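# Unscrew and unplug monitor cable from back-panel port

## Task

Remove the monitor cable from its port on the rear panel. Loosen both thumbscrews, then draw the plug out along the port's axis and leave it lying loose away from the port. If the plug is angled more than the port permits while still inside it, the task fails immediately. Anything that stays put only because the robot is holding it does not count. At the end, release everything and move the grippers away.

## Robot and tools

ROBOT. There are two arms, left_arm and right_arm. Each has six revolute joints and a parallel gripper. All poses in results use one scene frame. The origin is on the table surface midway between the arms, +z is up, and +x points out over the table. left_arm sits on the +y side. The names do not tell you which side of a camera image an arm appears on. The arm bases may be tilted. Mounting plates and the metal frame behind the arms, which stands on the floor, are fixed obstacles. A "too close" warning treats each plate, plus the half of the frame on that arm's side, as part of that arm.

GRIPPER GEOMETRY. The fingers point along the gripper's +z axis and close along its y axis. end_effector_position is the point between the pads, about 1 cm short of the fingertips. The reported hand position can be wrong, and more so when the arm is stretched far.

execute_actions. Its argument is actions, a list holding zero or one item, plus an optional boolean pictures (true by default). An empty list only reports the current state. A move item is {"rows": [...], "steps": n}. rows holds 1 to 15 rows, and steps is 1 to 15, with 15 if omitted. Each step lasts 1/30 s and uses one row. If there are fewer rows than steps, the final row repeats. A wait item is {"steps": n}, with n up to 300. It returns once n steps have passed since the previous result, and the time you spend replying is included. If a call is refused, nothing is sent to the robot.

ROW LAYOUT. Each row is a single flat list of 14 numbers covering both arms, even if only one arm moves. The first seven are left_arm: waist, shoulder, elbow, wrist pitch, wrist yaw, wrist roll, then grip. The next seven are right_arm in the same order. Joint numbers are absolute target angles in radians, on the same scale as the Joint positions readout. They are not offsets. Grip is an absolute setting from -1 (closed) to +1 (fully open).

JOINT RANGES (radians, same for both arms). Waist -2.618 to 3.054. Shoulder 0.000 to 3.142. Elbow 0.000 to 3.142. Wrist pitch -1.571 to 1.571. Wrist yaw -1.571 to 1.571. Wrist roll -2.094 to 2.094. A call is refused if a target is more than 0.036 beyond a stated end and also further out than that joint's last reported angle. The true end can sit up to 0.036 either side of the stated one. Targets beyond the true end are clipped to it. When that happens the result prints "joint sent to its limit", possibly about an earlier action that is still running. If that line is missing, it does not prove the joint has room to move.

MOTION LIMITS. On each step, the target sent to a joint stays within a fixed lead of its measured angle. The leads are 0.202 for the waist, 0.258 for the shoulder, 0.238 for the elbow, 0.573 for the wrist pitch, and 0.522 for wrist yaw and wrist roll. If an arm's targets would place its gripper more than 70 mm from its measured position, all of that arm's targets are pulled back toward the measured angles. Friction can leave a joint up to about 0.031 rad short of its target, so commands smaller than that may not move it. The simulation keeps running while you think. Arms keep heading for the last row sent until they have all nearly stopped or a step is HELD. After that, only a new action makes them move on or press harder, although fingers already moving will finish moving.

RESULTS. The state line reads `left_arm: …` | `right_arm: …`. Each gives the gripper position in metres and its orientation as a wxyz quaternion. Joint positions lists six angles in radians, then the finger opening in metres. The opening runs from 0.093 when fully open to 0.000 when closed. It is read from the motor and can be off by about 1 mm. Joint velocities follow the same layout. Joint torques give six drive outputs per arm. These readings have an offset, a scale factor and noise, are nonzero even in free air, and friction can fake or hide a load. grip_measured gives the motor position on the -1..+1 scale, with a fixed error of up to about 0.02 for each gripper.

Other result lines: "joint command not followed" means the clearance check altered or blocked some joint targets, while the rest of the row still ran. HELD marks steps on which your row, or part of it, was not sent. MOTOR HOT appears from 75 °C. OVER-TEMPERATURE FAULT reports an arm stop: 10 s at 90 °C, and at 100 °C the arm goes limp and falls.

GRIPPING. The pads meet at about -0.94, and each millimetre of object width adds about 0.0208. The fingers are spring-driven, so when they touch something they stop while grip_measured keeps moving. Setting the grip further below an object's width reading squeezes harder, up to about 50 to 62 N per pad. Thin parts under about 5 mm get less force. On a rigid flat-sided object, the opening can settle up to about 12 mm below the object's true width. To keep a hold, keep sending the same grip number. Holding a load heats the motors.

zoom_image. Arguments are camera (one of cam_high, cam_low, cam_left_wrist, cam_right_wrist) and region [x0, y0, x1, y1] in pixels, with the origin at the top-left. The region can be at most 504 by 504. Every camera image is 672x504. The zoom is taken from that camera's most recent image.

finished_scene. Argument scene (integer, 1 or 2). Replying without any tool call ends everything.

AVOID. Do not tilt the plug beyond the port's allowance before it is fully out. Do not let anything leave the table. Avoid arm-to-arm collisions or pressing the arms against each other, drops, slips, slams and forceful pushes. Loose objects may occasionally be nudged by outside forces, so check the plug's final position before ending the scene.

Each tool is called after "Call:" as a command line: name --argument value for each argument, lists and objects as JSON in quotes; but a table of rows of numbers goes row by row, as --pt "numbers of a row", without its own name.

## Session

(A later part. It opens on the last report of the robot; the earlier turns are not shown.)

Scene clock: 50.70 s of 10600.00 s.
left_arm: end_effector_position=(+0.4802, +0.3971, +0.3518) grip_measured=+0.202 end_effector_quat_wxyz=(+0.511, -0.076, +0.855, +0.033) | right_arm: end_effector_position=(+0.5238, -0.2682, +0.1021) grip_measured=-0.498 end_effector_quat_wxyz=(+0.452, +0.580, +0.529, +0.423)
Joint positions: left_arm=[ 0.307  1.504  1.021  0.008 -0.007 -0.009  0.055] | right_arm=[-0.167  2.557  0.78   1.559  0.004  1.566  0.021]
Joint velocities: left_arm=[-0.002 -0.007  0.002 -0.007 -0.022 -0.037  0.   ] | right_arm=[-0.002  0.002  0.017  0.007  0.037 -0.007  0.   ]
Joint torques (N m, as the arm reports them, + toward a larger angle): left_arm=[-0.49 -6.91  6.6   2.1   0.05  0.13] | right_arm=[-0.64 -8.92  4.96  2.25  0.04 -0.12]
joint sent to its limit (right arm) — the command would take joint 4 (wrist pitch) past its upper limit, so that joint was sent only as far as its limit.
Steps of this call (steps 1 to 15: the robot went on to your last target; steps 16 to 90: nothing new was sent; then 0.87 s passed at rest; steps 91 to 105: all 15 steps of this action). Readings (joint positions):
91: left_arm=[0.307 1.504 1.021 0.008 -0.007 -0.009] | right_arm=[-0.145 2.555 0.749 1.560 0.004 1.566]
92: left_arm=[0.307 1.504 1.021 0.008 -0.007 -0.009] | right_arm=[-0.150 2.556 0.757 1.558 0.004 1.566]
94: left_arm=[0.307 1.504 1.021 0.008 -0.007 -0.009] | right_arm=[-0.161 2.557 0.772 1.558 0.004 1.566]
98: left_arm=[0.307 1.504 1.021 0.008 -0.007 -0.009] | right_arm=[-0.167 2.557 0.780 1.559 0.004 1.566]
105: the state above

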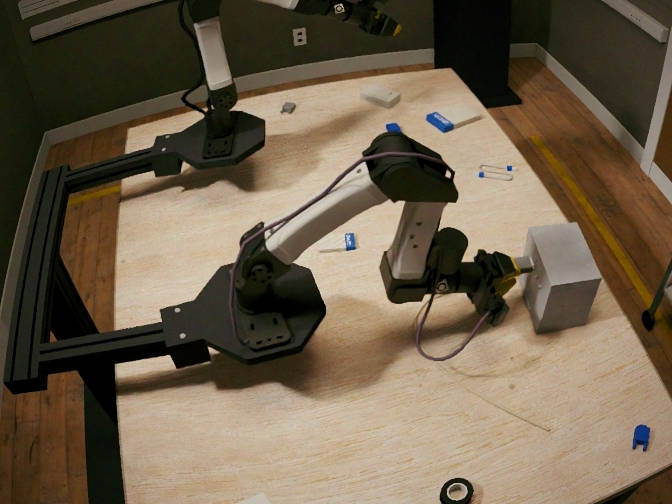

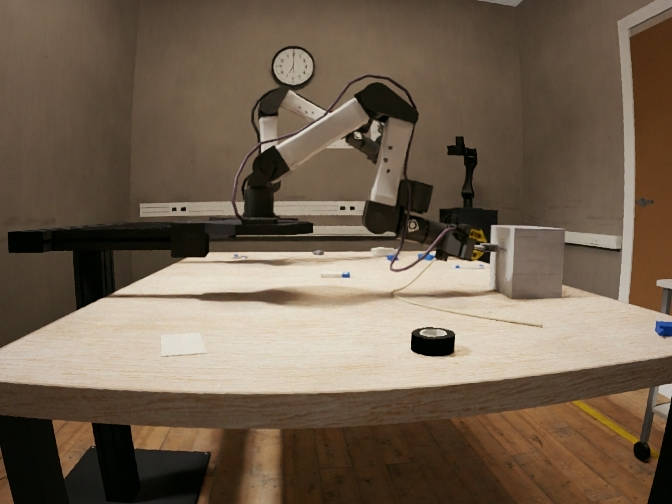

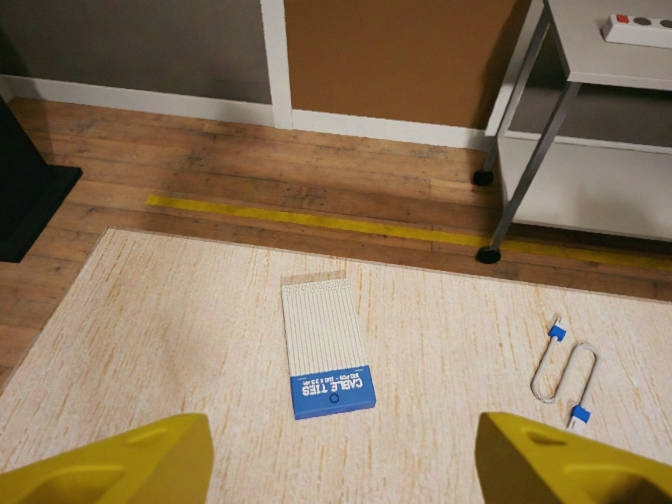

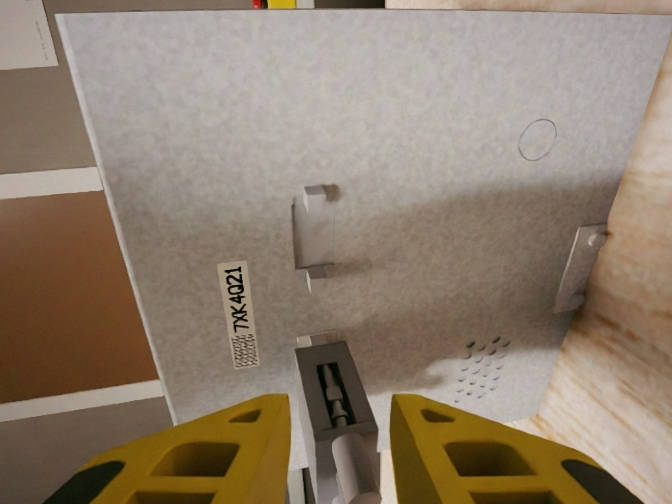

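Call:
execute_actions --actions '[{"rows":[[0.3,1.5,1.0,0,0,0,0.2,-0.185,2.563,0.76,1.50,0,1.57,-0.5]],"steps":15}]'

Call:
zoom_image --camera "cam_high" --region '[470,240,550,300]'

Call:
zoom_image --camera "cam_low" --region '[450,220,510,265]'

Scene clock: 58.60 s of 10600.00 s.
left_arm: end_effector_position=(+0.4802, +0.3971, +0.3518) grip_measured=+0.202 end_effector_quat_wxyz=(+0.511, -0.076, +0.855, +0.033) | right_arm: end_effector_position=(+0.5199, -0.2741, +0.0893) grip_measured=-0.498 end_effector_quat_wxyz=(+0.439, +0.596, +0.536, +0.406)
Joint positions: left_arm=[ 0.307  1.504  1.021  0.008 -0.007 -0.009  0.055] | right_arm=[-0.18   2.557  0.78   1.505  0.004  1.566  0.021]
Joint velocities: left_arm=[ 0.007 -0.007 -0.007  0.007 -0.007 -0.022  0.001] | right_arm=[-0.007 -0.022 -0.012 -0.022 -0.066 -0.051  0.   ]
Joint torques (N m, as the arm reports them, + toward a larger angle): left_arm=[-0.6  -6.96  6.74  2.08  0.08  0.11] | right_arm=[-0.64 -8.78  1.39  2.1   0.11 -0.07]
joint sent to its limit (right arm) — the command would take joint 4 (wrist pitch) past its upper limit, so that joint was sent only as far as its limit.
Steps of this call (steps 1 to 15: the robot went on to your last target; steps 16 to 90: nothing new was sent; then 4.40 s passed at rest; steps 91 to 105: all 15 steps of this action). Readings (joint positions):
91: left_arm=[0.307 1.504 1.021 0.008 -0.007 -0.009] | right_arm=[-0.168 2.557 0.780 1.553 0.004 1.566]
92: left_arm=[0.307 1.504 1.021 0.008 -0.007 -0.009] | right_arm=[-0.170 2.557 0.780 1.545 0.004 1.566]
94: left_arm=[0.307 1.504 1.021 0.008 -0.007 -0.009] | right_arm=[-0.176 2.557 0.780 1.528 0.004 1.566]
98: left_arm=[0.307 1.504 1.021 0.008 -0.007 -0.009] | right_arm=[-0.180 2.557 0.780 1.512 0.004 1.566]
105: the state above

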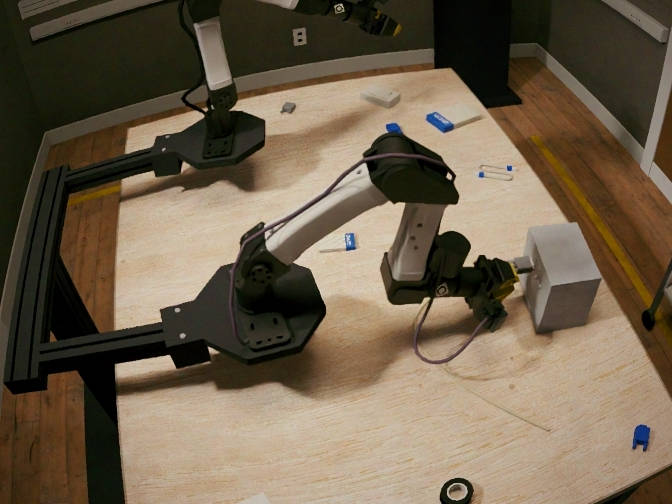

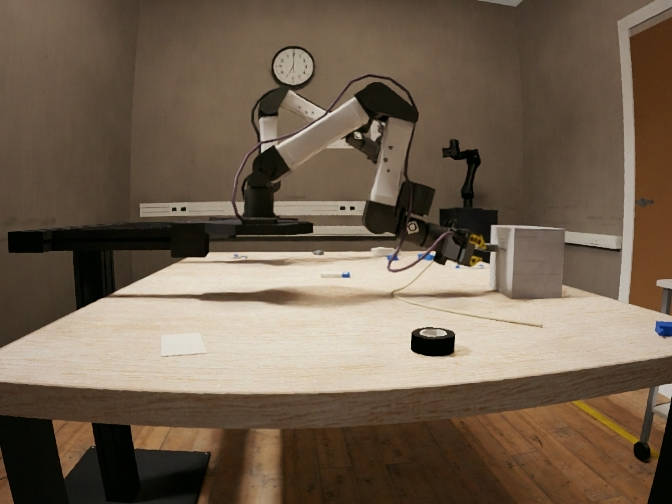

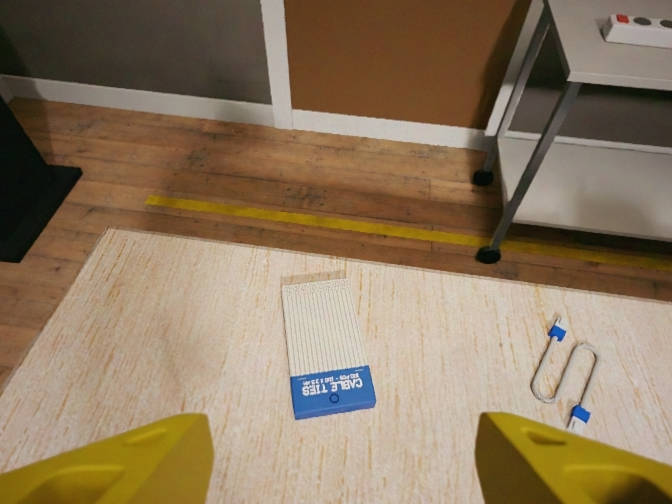

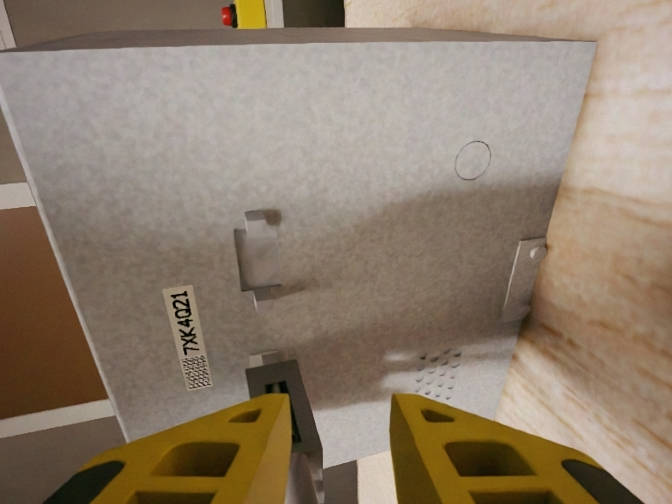

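Region (470, 240, 550, 300) of cam_high's 672x504 image, scaled by 6.300, with more detail than that image has; it fills the top 378 rows of this view, and the rest is white.

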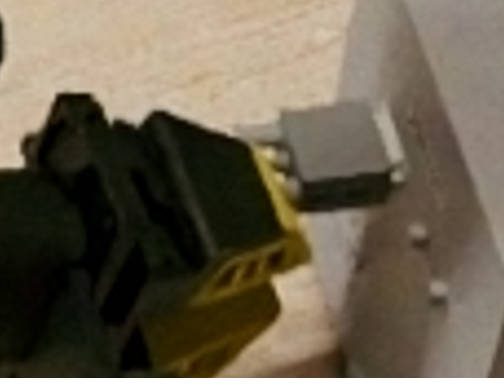

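Region (450, 220, 510, 265) of cam_low's 672x504 image, scaled by 8.400, with more detail than that image has; it fills the top 378 rows of this view, and the rest is white.

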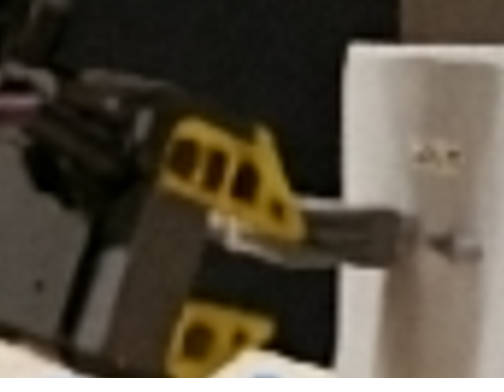

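Call:
execute_actions --actions '[{"rows":[[0.3,1.5,1.0,0,0,0,0.2,-0.185,2.563,0.78,1.6,0,1.57,-0.5],[0.3,1.5,1.0,0,0,0,0.2,-0.185,2.563,0.78,1.6,0,1.57,-0.5],[0.3,1.5,1.0,0,0,0,0.2,-0.185,2.563,0.78,1.6,0,1.57,-0.5],[0.3,1.5,1.0,0,0,0,0.2,-0.185,2.563,0.78,1.6,0,1.57,-0.5],[0.3,1.5,1.0,0,0,0,0.2,-0.185,2.563,0.78,1.6,0,1.57,-0.5],[0.3,1.5,1.0,0,0,0,0.2,-0.185,2.563,0.78,1.6,0,1.57,-0.5],[0.3,1.5,1.0,0,0,0,0.2,-0.152,2.563,0.78,1.6,0,1.57,-0.5]],"steps":14}]' --pictures false

Call:
execute_actions --actions '[{"rows":[[0.3,1.5,1.0,0,0,0,0.2,-0.152,2.563,0.78,1.45,0,1.57,-0.5]],"steps":15}]'

Call:
zoom_image --camera "cam_high" --region '[470,240,550,300]'

Scene clock: 64.37 s of 10600.00 s.
left_arm: end_effector_position=(+0.4802, +0.3971, +0.3518) grip_measured=+0.202 end_effector_quat_wxyz=(+0.511, -0.076, +0.855, +0.033) | right_arm: end_effector_position=(+0.5237, -0.2630, +0.1002) grip_measured=-0.498 end_effector_quat_wxyz=(+0.448, +0.580, +0.533, +0.423)
Joint positions: left_arm=[ 0.307  1.504  1.021  0.008 -0.007 -0.009  0.055] | right_arm=[-0.156  2.557  0.78   1.55   0.004  1.566  0.021]
Joint velocities: left_arm=[-0.032  0.002 -0.007 -0.022  0.051 -0.022 -0.001] | right_arm=[ 0.012 -0.012  0.002  0.007  0.007  0.037  0.   ]
Joint torques (N m, as the arm reports them, + toward a larger angle): left_arm=[-0.6  -6.99  6.53  2.12  0.05  0.12] | right_arm=[ 0.45 -8.65  2.93  2.3   0.08 -0.05]
joint sent to its limit (right arm) — the command would take joint 4 (wrist pitch) past its upper limit, so that joint was sent only as far as its limit.
Steps of this call (steps 1 to 15: the robot went on to your last target; steps 16 to 90: nothing new was sent; then 2.30 s passed at rest; steps 91 to 104: all 14 steps of this action). Readings (joint positions):
91: left_arm=[0.307 1.504 1.021 0.008 -0.007 -0.009] | right_arm=[-0.180 2.557 0.780 1.509 0.004 1.566]
92: left_arm=[0.307 1.504 1.021 0.008 -0.007 -0.009] | right_arm=[-0.180 2.557 0.780 1.516 0.004 1.566]
94: left_arm=[0.307 1.504 1.021 0.008 -0.007 -0.009] | right_arm=[-0.180 2.557 0.780 1.531 0.004 1.566]
98: left_arm=[0.307 1.504 1.021 0.008 -0.007 -0.009] | right_arm=[-0.174 2.557 0.780 1.545 0.004 1.566]
104: the state above

Scene clock: 64.87 s of 10600.00 s.
left_arm: end_effector_position=(+0.4802, +0.3971, +0.3518) grip_measured=+0.202 end_effector_quat_wxyz=(+0.511, -0.076, +0.855, +0.033) | right_arm: end_effector_position=(+0.5207, -0.2626, +0.0889) grip_measured=-0.498 end_effector_quat_wxyz=(+0.433, +0.591, +0.543, +0.411)
Joint positions: left_arm=[ 0.307  1.504  1.021  0.008 -0.007 -0.009  0.055] | right_arm=[-0.156  2.557  0.78   1.502  0.004  1.568  0.021]
Joint velocities: left_arm=[ 0.012 -0.017  0.012 -0.007 -0.007  0.066 -0.   ] | right_arm=[ 0.017 -0.012 -0.007  0.051 -0.037  0.066 -0.   ]
Joint torques (N m, as the arm reports them, + toward a larger angle): left_arm=[-0.52 -7.    6.75  2.1   0.05  0.12] | right_arm=[ 0.39 -9.27  3.27  1.57  0.09 -0.08]
Steps of this call (steps 1 to 15: all 15 steps of this action). Readings (joint positions):
1: left_arm=[0.307 1.504 1.021 0.008 -0.007 -0.009] | right_arm=[-0.156 2.557 0.780 1.540 0.004 1.566]
2: left_arm=[0.307 1.504 1.021 0.008 -0.007 -0.009] | right_arm=[-0.156 2.557 0.780 1.528 0.004 1.566]
4: left_arm=[0.307 1.504 1.021 0.008 -0.007 -0.009] | right_arm=[-0.156 2.557 0.780 1.503 0.004 1.567]
8: left_arm=[0.307 1.504 1.021 0.008 -0.007 -0.009] | right_arm=[-0.156 2.557 0.780 1.502 0.004 1.568]
15: the state above

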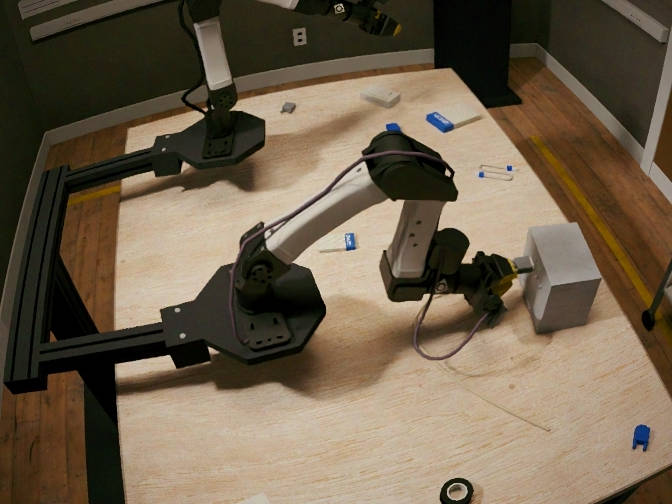

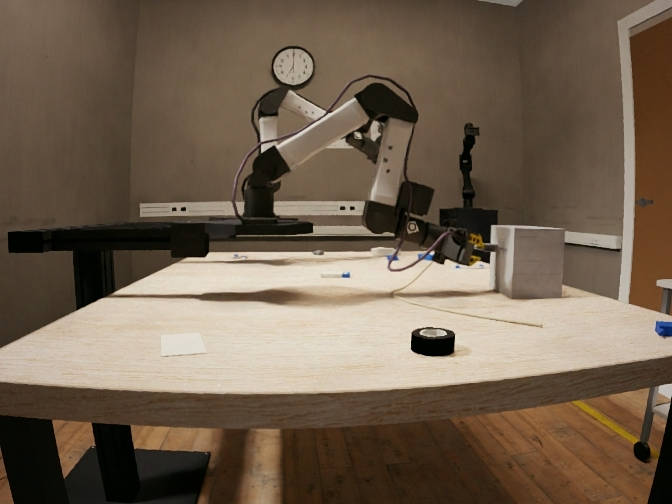

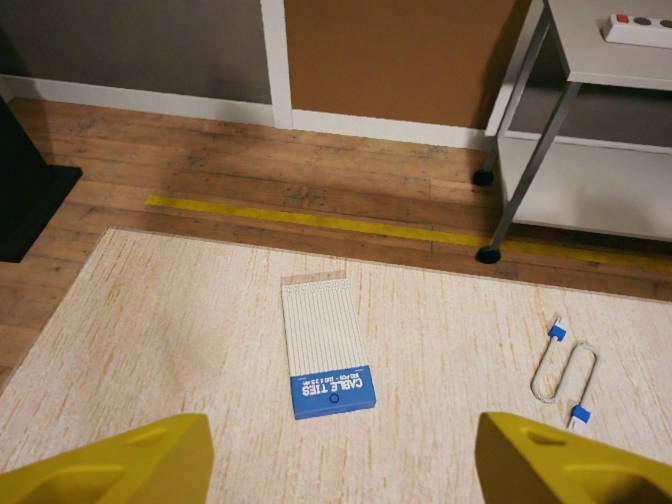

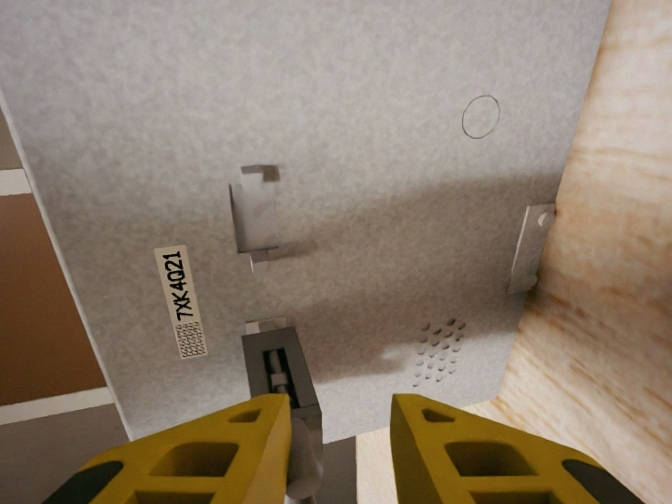

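Region (470, 240, 550, 300) of cam_high's 672x504 image, scaled by 6.300, with more detail than that image has; it fills the top 378 rows of this view, and the rest is white.

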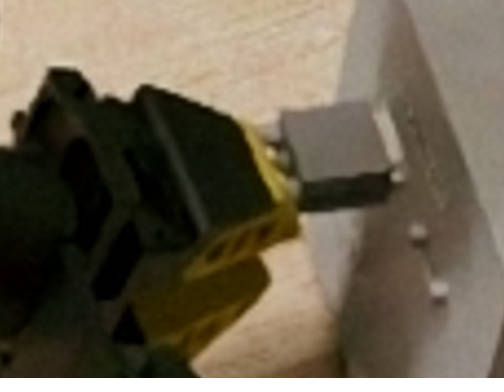

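Call:
execute_actions --actions '[{"rows":[[0.3,1.5,1.0,0,0,0,0.2,-0.152,2.563,0.78,1.32,0,1.57,-0.5],[0.3,1.5,1.0,0,0,0,0.2,-0.145,2.563,0.78,1.32,0,1.57,-0.5],[0.3,1.5,1.0,0,0,0,0.2,-0.138,2.563,0.78,1.32,0,1.57,-0.5],[0.3,1.5,1.0,0,0,0,0.2,-0.13,2.563,0.78,1.32,0,1.57,-0.5],[0.3,1.5,1.0,0,0,0,0.2,-0.122,2.563,0.78,1.32,0,1.57,-0.5],[0.3,1.5,1.0,0,0,0,0.2,-0.114,2.563,0.78,1.32,0,1.57,-0.5],[0.3,1.5,1.0,0,0,0,0.2,-0.106,2.563,0.78,1.32,0,1.57,-0.5],[0.3,1.5,1.0,0,0,0,0.2,-0.098,2.563,0.78,1.32,0,1.57,-0.5],[0.3,1.5,1.0,0,0,0,0.2,-0.09,2.563,0.78,1.32,0,1.57,-0.5]],"steps":15}]'

Call:
zoom_image --camera "cam_high" --region '[470,240,550,300]'

Scene clock: 69.63 s of 10600.00 s.
left_arm: end_effector_position=(+0.4802, +0.3971, +0.3518) grip_measured=+0.202 end_effector_quat_wxyz=(+0.511, -0.076, +0.855, +0.033) | right_arm: end_effector_position=(+0.5205, -0.2608, +0.0874) grip_measured=-0.498 end_effector_quat_wxyz=(+0.439, +0.602, +0.538, +0.394)
Joint positions: left_arm=[ 0.307  1.504  1.021  0.008 -0.007 -0.009  0.055] | right_arm=[-0.13   2.545  0.78   1.471  0.069  1.575  0.021]
Joint velocities: left_arm=[ 0.002  0.017 -0.012 -0.022 -0.022  0.037 -0.001] | right_arm=[ 0.007 -0.017  0.012 -0.051  0.022  0.022 -0.   ]
Joint torques (N m, as the arm reports them, + toward a larger angle): left_arm=[-0.64 -6.98  6.7   2.09  0.07  0.15] | right_arm=[ 3.42 -8.04  3.48  0.64 -0.67 -0.14]
Steps of this call (steps 1 to 15: the robot went on to your last target; steps 16 to 90: nothing new was sent; then 1.27 s passed at rest; steps 91 to 105: all 15 steps of this action). Readings (joint positions):
91: left_arm=[0.307 1.504 1.021 0.008 -0.007 -0.009] | right_arm=[-0.156 2.556 0.780 1.493 0.004 1.569]
92: left_arm=[0.307 1.504 1.021 0.008 -0.007 -0.009] | right_arm=[-0.156 2.552 0.780 1.486 0.004 1.569]
94: left_arm=[0.307 1.504 1.021 0.008 -0.007 -0.009] | right_arm=[-0.154 2.547 0.780 1.475 0.006 1.570]
98: left_arm=[0.307 1.504 1.021 0.008 -0.007 -0.009] | right_arm=[-0.142 2.545 0.780 1.471 0.034 1.573]
105: the state above

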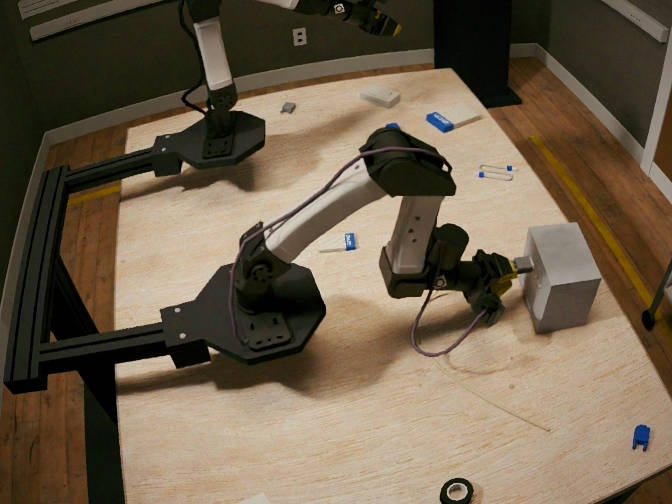

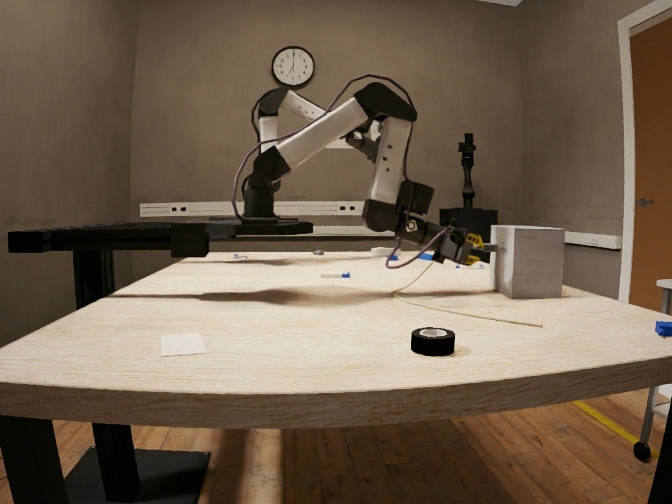

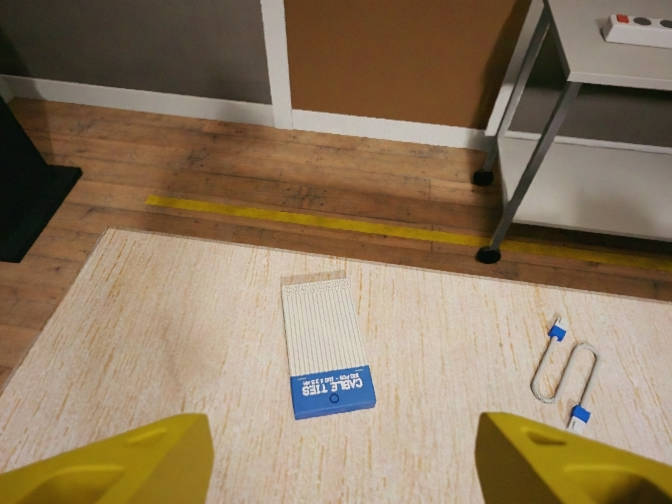

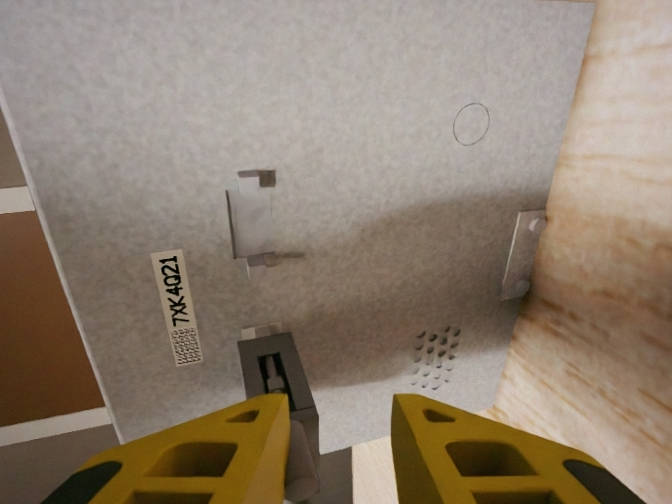

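Region (470, 240, 550, 300) of cam_high's 672x504 image, scaled by 6.300, with more detail than that image has; it fills the top 378 rows of this view, and the rest is white.

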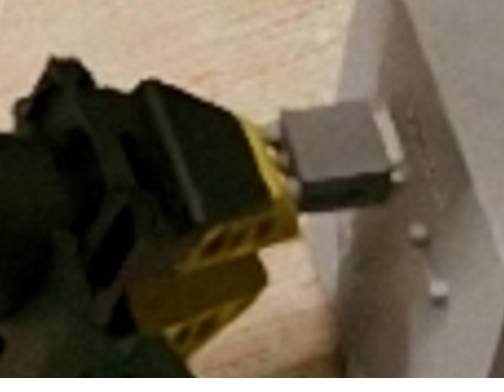

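Call:
execute_actions --actions '[{"rows":[[0.3,1.5,1.0,0,0,0,0.2,-0.165,2.57,0.78,1.54,0,1.95,-0.5]],"steps":15}]' --pictures false

Call:
execute_actions --actions '[{"rows":[[0.3,1.5,1.0,0,0,0,0.2,-0.165,2.57,0.78,1.54,0,1.95,-0.92]],"steps":10}]'

Call:
execute_actions --actions '[{"rows":[[0.3,1.5,1.0,0,0,0,0.2,-0.165,2.57,0.78,1.54,0,1.8,-0.92],[0.3,1.5,1.0,0,0,0,0.2,-0.165,2.57,0.78,1.54,0,1.7,-0.92],[0.3,1.5,1.0,0,0,0,0.2,-0.165,2.57,0.78,1.55,0,1.6,-0.92],[0.3,1.5,1.0,0,0,0,0.2,-0.165,2.57,0.78,1.55,0,1.5,-0.92],[0.3,1.5,1.0,0,0,0,0.2,-0.165,2.57,0.78,1.56,0,1.4,-0.92],[0.3,1.5,1.0,0,0,0,0.2,-0.165,2.57,0.78,1.56,0,1.3,-0.92],[0.3,1.5,1.0,0,0,0,0.2,-0.165,2.57,0.78,1.57,0,1.2,-0.92]],"steps":15}]'

Call:
zoom_image --camera "cam_high" --region '[470,240,550,300]'

Scene clock: 78.70 s of 10600.00 s.
left_arm: end_effector_position=(+0.4802, +0.3971, +0.3518) grip_measured=+0.202 end_effector_quat_wxyz=(+0.511, -0.076, +0.855, +0.033) | right_arm: end_effector_position=(+0.5202, -0.2677, +0.0893) grip_measured=-0.498 end_effector_quat_wxyz=(+0.359, +0.680, +0.422, +0.481)
Joint positions: left_arm=[ 0.307  1.504  1.021  0.008 -0.007 -0.009  0.055] | right_arm=[-0.163  2.562  0.78   1.516  0.014  1.929  0.021]
Joint velocities: left_arm=[ 0.002 -0.007  0.002 -0.066  0.007  0.037 -0.001] | right_arm=[-0.012  0.002 -0.002 -0.037 -0.007  0.037  0.001]
Joint torques (N m, as the arm reports them, + toward a larger angle): left_arm=[-0.62 -6.9   6.7   2.08  0.08  0.11] | right_arm=[-0.36 -8.87  3.3   2.39 -0.05  0.01]
Steps of this call (steps 1 to 15: the robot went on to your last target; steps 16 to 90: nothing new was sent; then 5.57 s passed at rest; steps 91 to 105: all 15 steps of this action). Readings (joint positions):
91: left_arm=[0.307 1.504 1.021 0.008 -0.007 -0.009] | right_arm=[-0.134 2.545 0.780 1.485 0.066 1.635]
92: left_arm=[0.307 1.504 1.021 0.008 -0.007 -0.009] | right_arm=[-0.142 2.550 0.780 1.490 0.054 1.696]
94: left_arm=[0.307 1.504 1.021 0.008 -0.007 -0.009] | right_arm=[-0.157 2.560 0.780 1.498 0.039 1.786]
98: left_arm=[0.307 1.504 1.021 0.008 -0.007 -0.009] | right_arm=[-0.163 2.562 0.780 1.512 0.022 1.881]
105: the state above

Scene clock: 79.03 s of 10600.00 s.
left_arm: end_effector_position=(+0.4802, +0.3971, +0.3518) grip_measured=+0.202 end_effector_quat_wxyz=(+0.511, -0.076, +0.855, +0.033) | right_arm: end_effector_position=(+0.5201, -0.2676, +0.0890) grip_measured=-0.918 end_effector_quat_wxyz=(+0.356, +0.682, +0.419, +0.482)
Joint positions: left_arm=[ 0.307  1.504  1.021  0.008 -0.007 -0.009  0.055] | right_arm=[-0.163  2.562  0.78   1.514  0.013  1.938  0.001]
Joint velocities: left_arm=[ 0.007 -0.012 -0.022  0.007  0.037 -0.022  0.   ] | right_arm=[ 0.002 -0.007 -0.012  0.022 -0.007 -0.007 -0.001]
Joint torques (N m, as the arm reports them, + toward a larger angle): left_arm=[-0.64 -6.98  6.57  2.1   0.06  0.13] | right_arm=[-0.31 -8.74  3.2   2.38 -0.03 -0.01]
Steps of this call (steps 1 to 10: all 10 steps of this action). Readings (joint positions):
1: left_arm=[0.307 1.504 1.021 0.008 -0.007 -0.009] | right_arm=[-0.163 2.562 0.780 1.516 0.014 1.931]
2: left_arm=[0.307 1.504 1.021 0.008 -0.007 -0.009] | right_arm=[-0.163 2.562 0.780 1.516 0.013 1.933]
4: left_arm=[0.307 1.504 1.021 0.008 -0.007 -0.009] | right_arm=[-0.163 2.562 0.780 1.515 0.013 1.936]
8: left_arm=[0.307 1.504 1.021 0.008 -0.007 -0.009] | right_arm=[-0.163 2.562 0.780 1.514 0.013 1.938]
10: the state above

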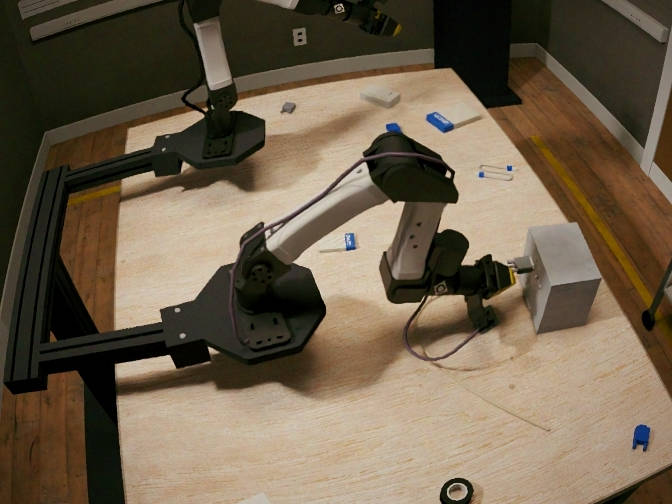

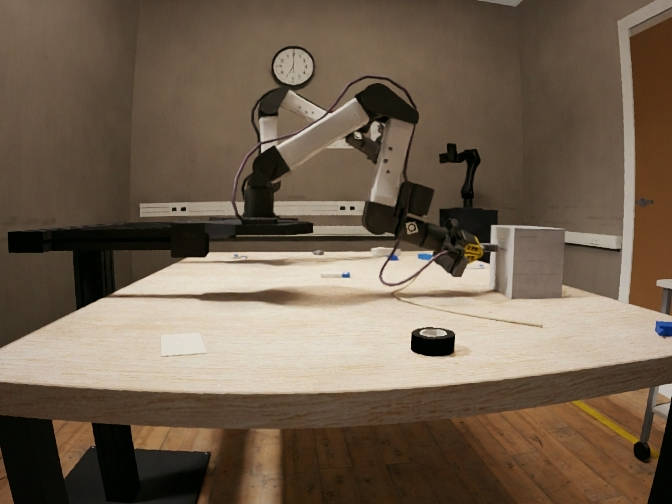

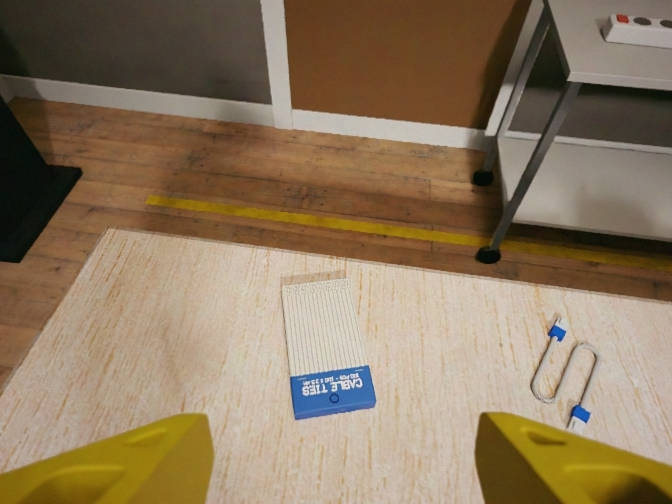

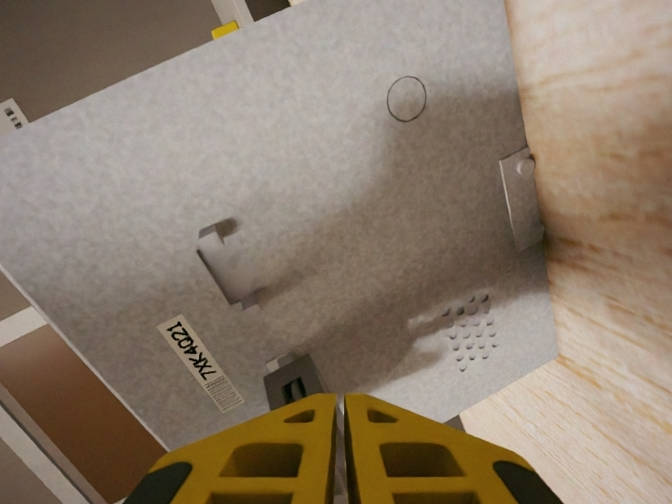

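Scene clock: 79.53 s of 10600.00 s.
left_arm: end_effector_position=(+0.4802, +0.3971, +0.3518) grip_measured=+0.202 end_effector_quat_wxyz=(+0.511, -0.076, +0.855, +0.033) | right_arm: end_effector_position=(+0.5225, -0.2670, +0.0975) grip_measured=-0.918 end_effector_quat_wxyz=(+0.506, +0.497, +0.613, +0.347)
Joint positions: left_arm=[ 0.307  1.504  1.021  0.008 -0.007 -0.009  0.055] | right_arm=[-0.163  2.562  0.78   1.551  0.008  1.264  0.001]
Joint velocities: left_arm=[-0.002 -0.017 -0.027 -0.022 -0.066 -0.037 -0.001] | right_arm=[-0.012 -0.012 -0.007  0.007  0.022 -0.403 -0.001]
Joint torques (N m, as the arm reports them, + toward a larger angle): left_arm=[-0.64 -6.98  6.63  2.08  0.08  0.13] | right_arm=[-0.29 -8.79  3.22  2.23  0.   -0.23]
joint sent to its limit (right arm) — the command would take joint 4 (wrist pitch) past its upper limit, so that joint was sent only as far as its limit.
Steps of this call (steps 1 to 15: all 15 steps of this action). Readings (joint positions):
1: left_arm=[0.307 1.504 1.021 0.008 -0.007 -0.009] | right_arm=[-0.163 2.562 0.780 1.514 0.013 1.916]
2: left_arm=[0.307 1.504 1.021 0.008 -0.007 -0.009] | right_arm=[-0.163 2.562 0.780 1.515 0.013 1.878]
4: left_arm=[0.307 1.504 1.021 0.008 -0.007 -0.009] | right_arm=[-0.163 2.562 0.780 1.521 0.012 1.767]
8: left_arm=[0.307 1.504 1.021 0.008 -0.007 -0.009] | right_arm=[-0.163 2.562 0.780 1.538 0.010 1.476]
15: the state above

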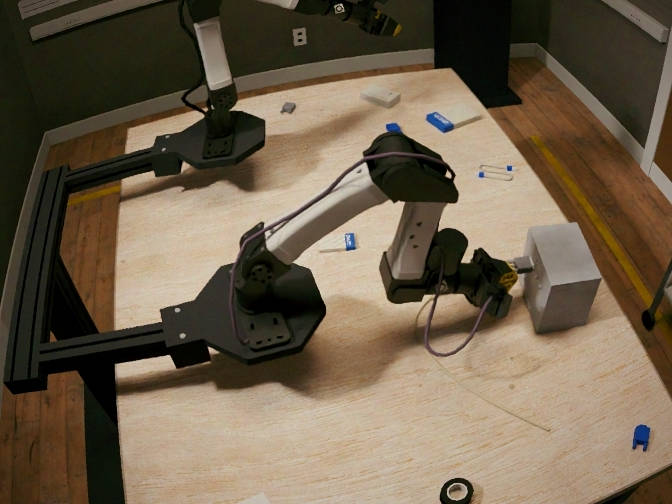

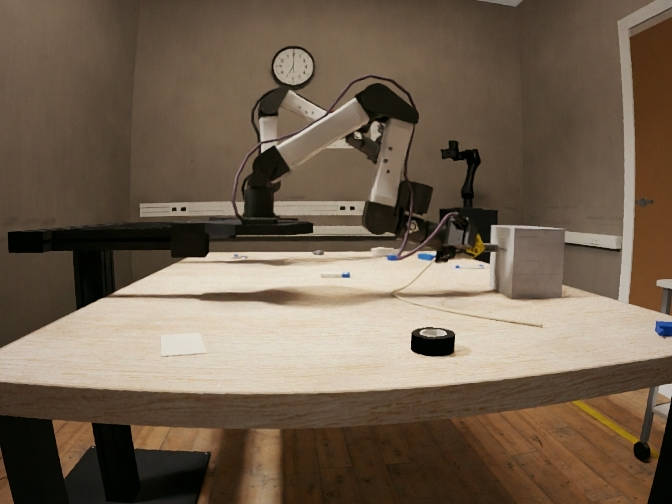

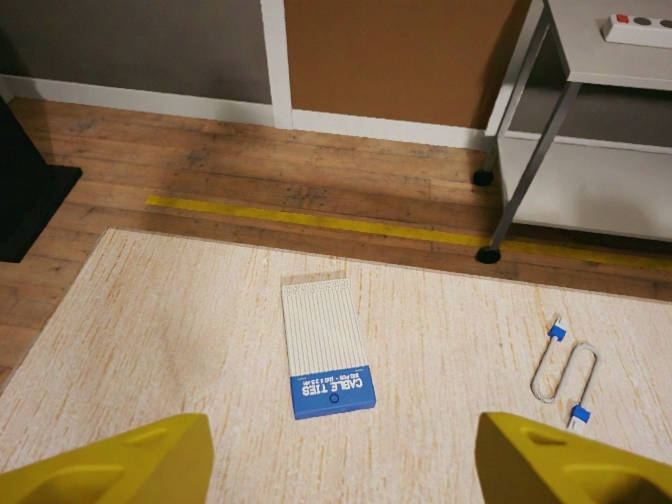

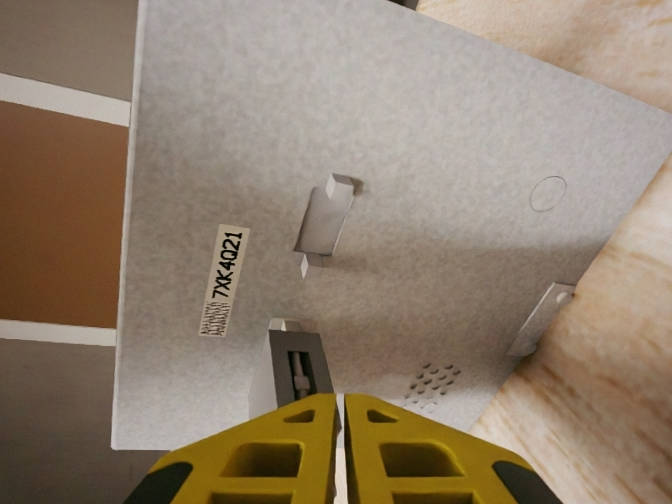

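Region (470, 240, 550, 300) of cam_high's 672x504 image, scaled by 6.300, with more detail than that image has; it fills the top 378 rows of this view, and the rest is white.

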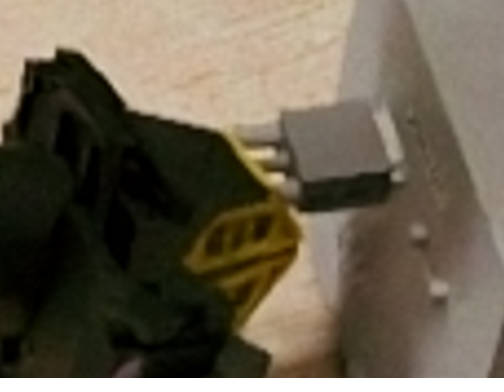

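Call:
execute_actions --actions '[{"rows":[[0.3,1.5,1.0,0,0,0,0.2,-0.165,2.57,0.78,1.56,0,1.6,-0.55],[0.3,1.5,1.0,0,0,0,0.2,-0.165,2.57,0.78,1.56,0,1.6,-0.55],[0.3,1.5,1.0,0,0,0,0.2,-0.165,2.57,0.78,1.56,0,1.6,-0.55],[0.3,1.5,1.0,0,0,0,0.2,-0.165,2.57,0.78,1.56,0,1.6,-0.55],[0.3,1.5,1.0,0,0,0,0.2,-0.137,2.57,0.78,1.56,0,1.95,-0.55]],"steps":15}]' --pictures false

Call:
execute_actions --actions '[{"rows":[[0.3,1.5,1.0,0,0,0,0.2,-0.137,2.57,0.78,1.56,0,1.95,-0.92]],"steps":10}]' --pictures false

Call:
execute_actions --actions '[{"rows":[[0.3,1.5,1.0,0,0,0,0.2,-0.137,2.57,0.78,1.56,0,1.7,-0.92],[0.3,1.5,1.0,0,0,0,0.2,-0.137,2.57,0.78,1.56,0,1.6,-0.92],[0.3,1.5,1.0,0,0,0,0.2,-0.137,2.57,0.78,1.56,0,1.5,-0.92],[0.3,1.5,1.0,0,0,0,0.2,-0.137,2.57,0.78,1.56,0,1.35,-0.92],[0.3,1.5,1.0,0,0,0,0.2,-0.137,2.57,0.78,1.56,0,1.2,-0.92]],"steps":15}]'

Call:
zoom_image --camera "cam_high" --region '[470,240,550,300]'

Scene clock: 87.80 s of 10600.00 s.
left_arm: end_effector_position=(+0.4802, +0.3971, +0.3518) grip_measured=+0.202 end_effector_quat_wxyz=(+0.511, -0.076, +0.855, +0.033) | right_arm: end_effector_position=(+0.5206, -0.2640, +0.0908) grip_measured=-0.551 end_effector_quat_wxyz=(+0.370, +0.669, +0.433, +0.478)
Joint positions: left_arm=[ 0.307  1.504  1.021  0.008 -0.007 -0.009  0.055] | right_arm=[-0.153  2.568  0.78   1.533  0.022  1.894  0.019]
Joint velocities: left_arm=[ 0.002 -0.002 -0.007 -0.007  0.022 -0.022  0.001] | right_arm=[ 0.007  0.002  0.002  0.022  0.066  0.198 -0.   ]
Joint torques (N m, as the arm reports them, + toward a larger angle): left_arm=[-0.6  -6.95  6.55  2.09  0.08  0.13] | right_arm=[ 1.44 -8.99  3.13  2.43 -0.13  0.08]
joint sent to its limit (right arm) — the command would take joint 4 (wrist pitch) past its upper limit, so that joint was sent only as far as its limit.
Steps of this call (steps 1 to 30: the robot went on to your last target; steps 31 to 90: nothing new was sent; then 4.77 s passed at rest; steps 91 to 105: all 15 steps of this action). Readings (joint positions):
91: left_arm=[0.307 1.504 1.021 0.008 -0.007 -0.009] | right_arm=[-0.163 2.562 0.780 1.553 0.007 1.272]
92: left_arm=[0.307 1.504 1.021 0.008 -0.007 -0.009] | right_arm=[-0.163 2.562 0.780 1.553 0.007 1.337]
94: left_arm=[0.307 1.504 1.021 0.008 -0.007 -0.009] | right_arm=[-0.163 2.562 0.780 1.553 0.007 1.431]
98: left_arm=[0.307 1.504 1.021 0.008 -0.007 -0.009] | right_arm=[-0.153 2.563 0.780 1.547 0.013 1.726]
105: the state above

Scene clock: 88.13 s of 10600.00 s.
left_arm: end_effector_position=(+0.4802, +0.3971, +0.3518) grip_measured=+0.202 end_effector_quat_wxyz=(+0.511, -0.076, +0.855, +0.033) | right_arm: end_effector_position=(+0.5187, -0.2632, +0.0851) grip_measured=-0.918 end_effector_quat_wxyz=(+0.356, +0.681, +0.424, +0.479)
Joint positions: left_arm=[ 0.307  1.504  1.021  0.008 -0.007 -0.009  0.055] | right_arm=[-0.152  2.574  0.78   1.52   0.022  1.932  0.001]
Joint velocities: left_arm=[-0.002 -0.007 -0.012  0.007  0.022 -0.007 -0.002] | right_arm=[-0.002  0.002 -0.012 -0.007  0.066  0.022 -0.001]
Joint torques (N m, as the arm reports them, + toward a larger angle): left_arm=[-0.62 -7.01  6.53  2.09  0.09  0.12] | right_arm=[ 1.26 -9.64  3.11  2.56 -0.1   0.04]
Steps of this call (steps 1 to 10: all 10 steps of this action). Readings (joint positions):
1: left_arm=[0.307 1.504 1.021 0.008 -0.007 -0.009] | right_arm=[-0.153 2.568 0.780 1.530 0.022 1.902]
2: left_arm=[0.307 1.504 1.021 0.008 -0.007 -0.009] | right_arm=[-0.152 2.570 0.780 1.524 0.022 1.908]
4: left_arm=[0.307 1.504 1.021 0.008 -0.007 -0.009] | right_arm=[-0.152 2.574 0.780 1.521 0.022 1.919]
8: left_arm=[0.307 1.504 1.021 0.008 -0.007 -0.009] | right_arm=[-0.152 2.574 0.780 1.520 0.022 1.930]
10: the state above

Scene clock: 88.63 s of 10600.00 s.
left_arm: end_effector_position=(+0.4802, +0.3971, +0.3518) grip_measured=+0.202 end_effector_quat_wxyz=(+0.511, -0.076, +0.855, +0.033) | right_arm: end_effector_position=(+0.5205, -0.2657, +0.0924) grip_measured=-0.918 end_effector_quat_wxyz=(+0.509, +0.499, +0.616, +0.335)
Joint positions: left_arm=[ 0.307  1.504  1.021  0.008 -0.007 -0.009  0.055] | right_arm=[-0.151  2.574  0.78   1.551  0.038  1.253  0.001]
Joint velocities: left_arm=[-0.002 -0.012  0.002 -0.022  0.007  0.037  0.001] | right_arm=[-0.012  0.012  0.007 -0.022  0.022 -0.256 -0.001]
Joint torques (N m, as the arm reports them, + toward a larger angle): left_arm=[-0.46 -6.99  6.63  2.12  0.09  0.13] | right_arm=[ 1.33 -9.51  2.97  2.21 -0.34 -0.26]
Steps of this call (steps 1 to 15: all 15 steps of this action). Readings (joint positions):
1: left_arm=[0.307 1.504 1.021 0.008 -0.007 -0.009] | right_arm=[-0.152 2.574 0.780 1.519 0.022 1.895]
2: left_arm=[0.307 1.504 1.021 0.008 -0.007 -0.009] | right_arm=[-0.152 2.574 0.780 1.521 0.022 1.841]
4: left_arm=[0.307 1.504 1.021 0.008 -0.007 -0.009] | right_arm=[-0.151 2.574 0.780 1.530 0.021 1.699]
8: left_arm=[0.307 1.504 1.021 0.008 -0.007 -0.009] | right_arm=[-0.151 2.574 0.780 1.543 0.031 1.412]
15: the state above

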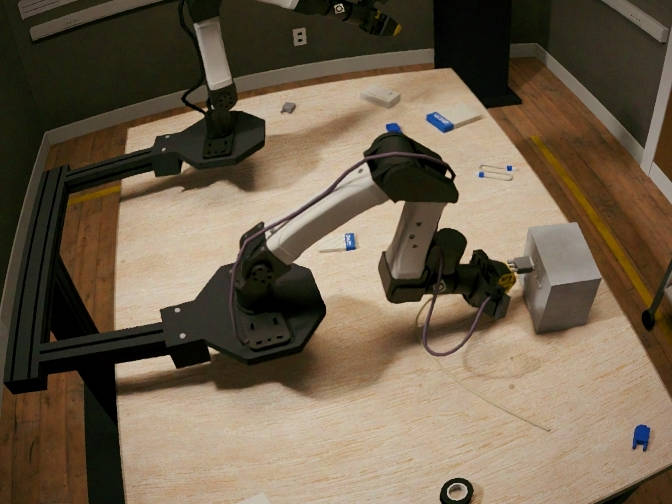

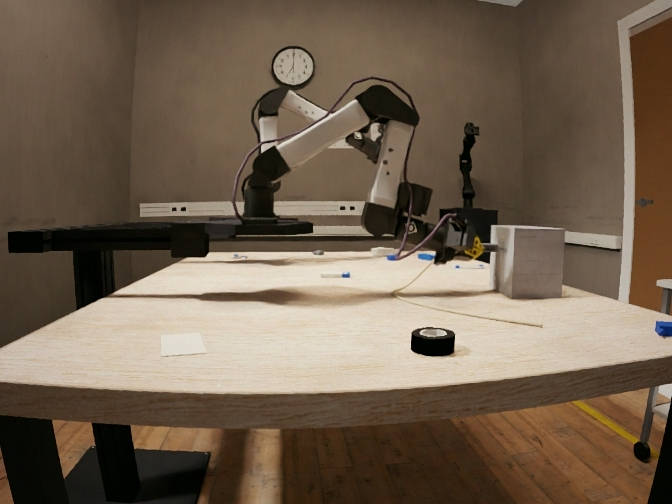

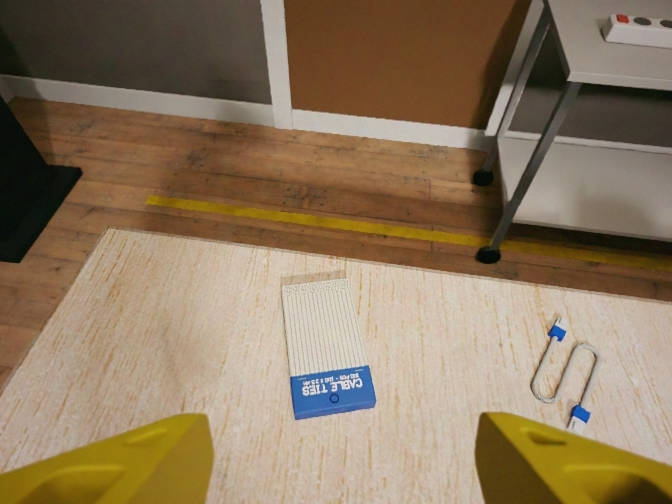

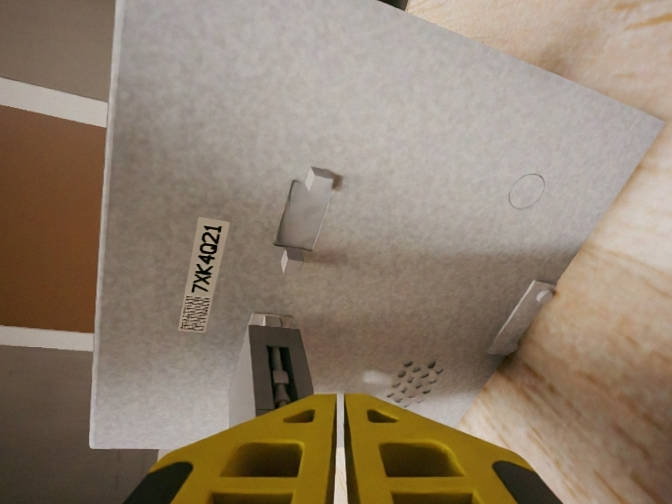

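Region (470, 240, 550, 300) of cam_high's 672x504 image, scaled by 6.300, with more detail than that image has; it fills the top 378 rows of this view, and the rest is white.

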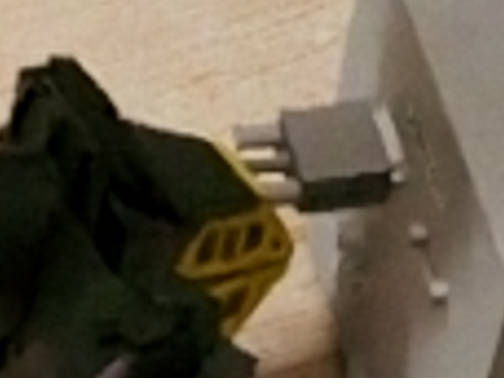

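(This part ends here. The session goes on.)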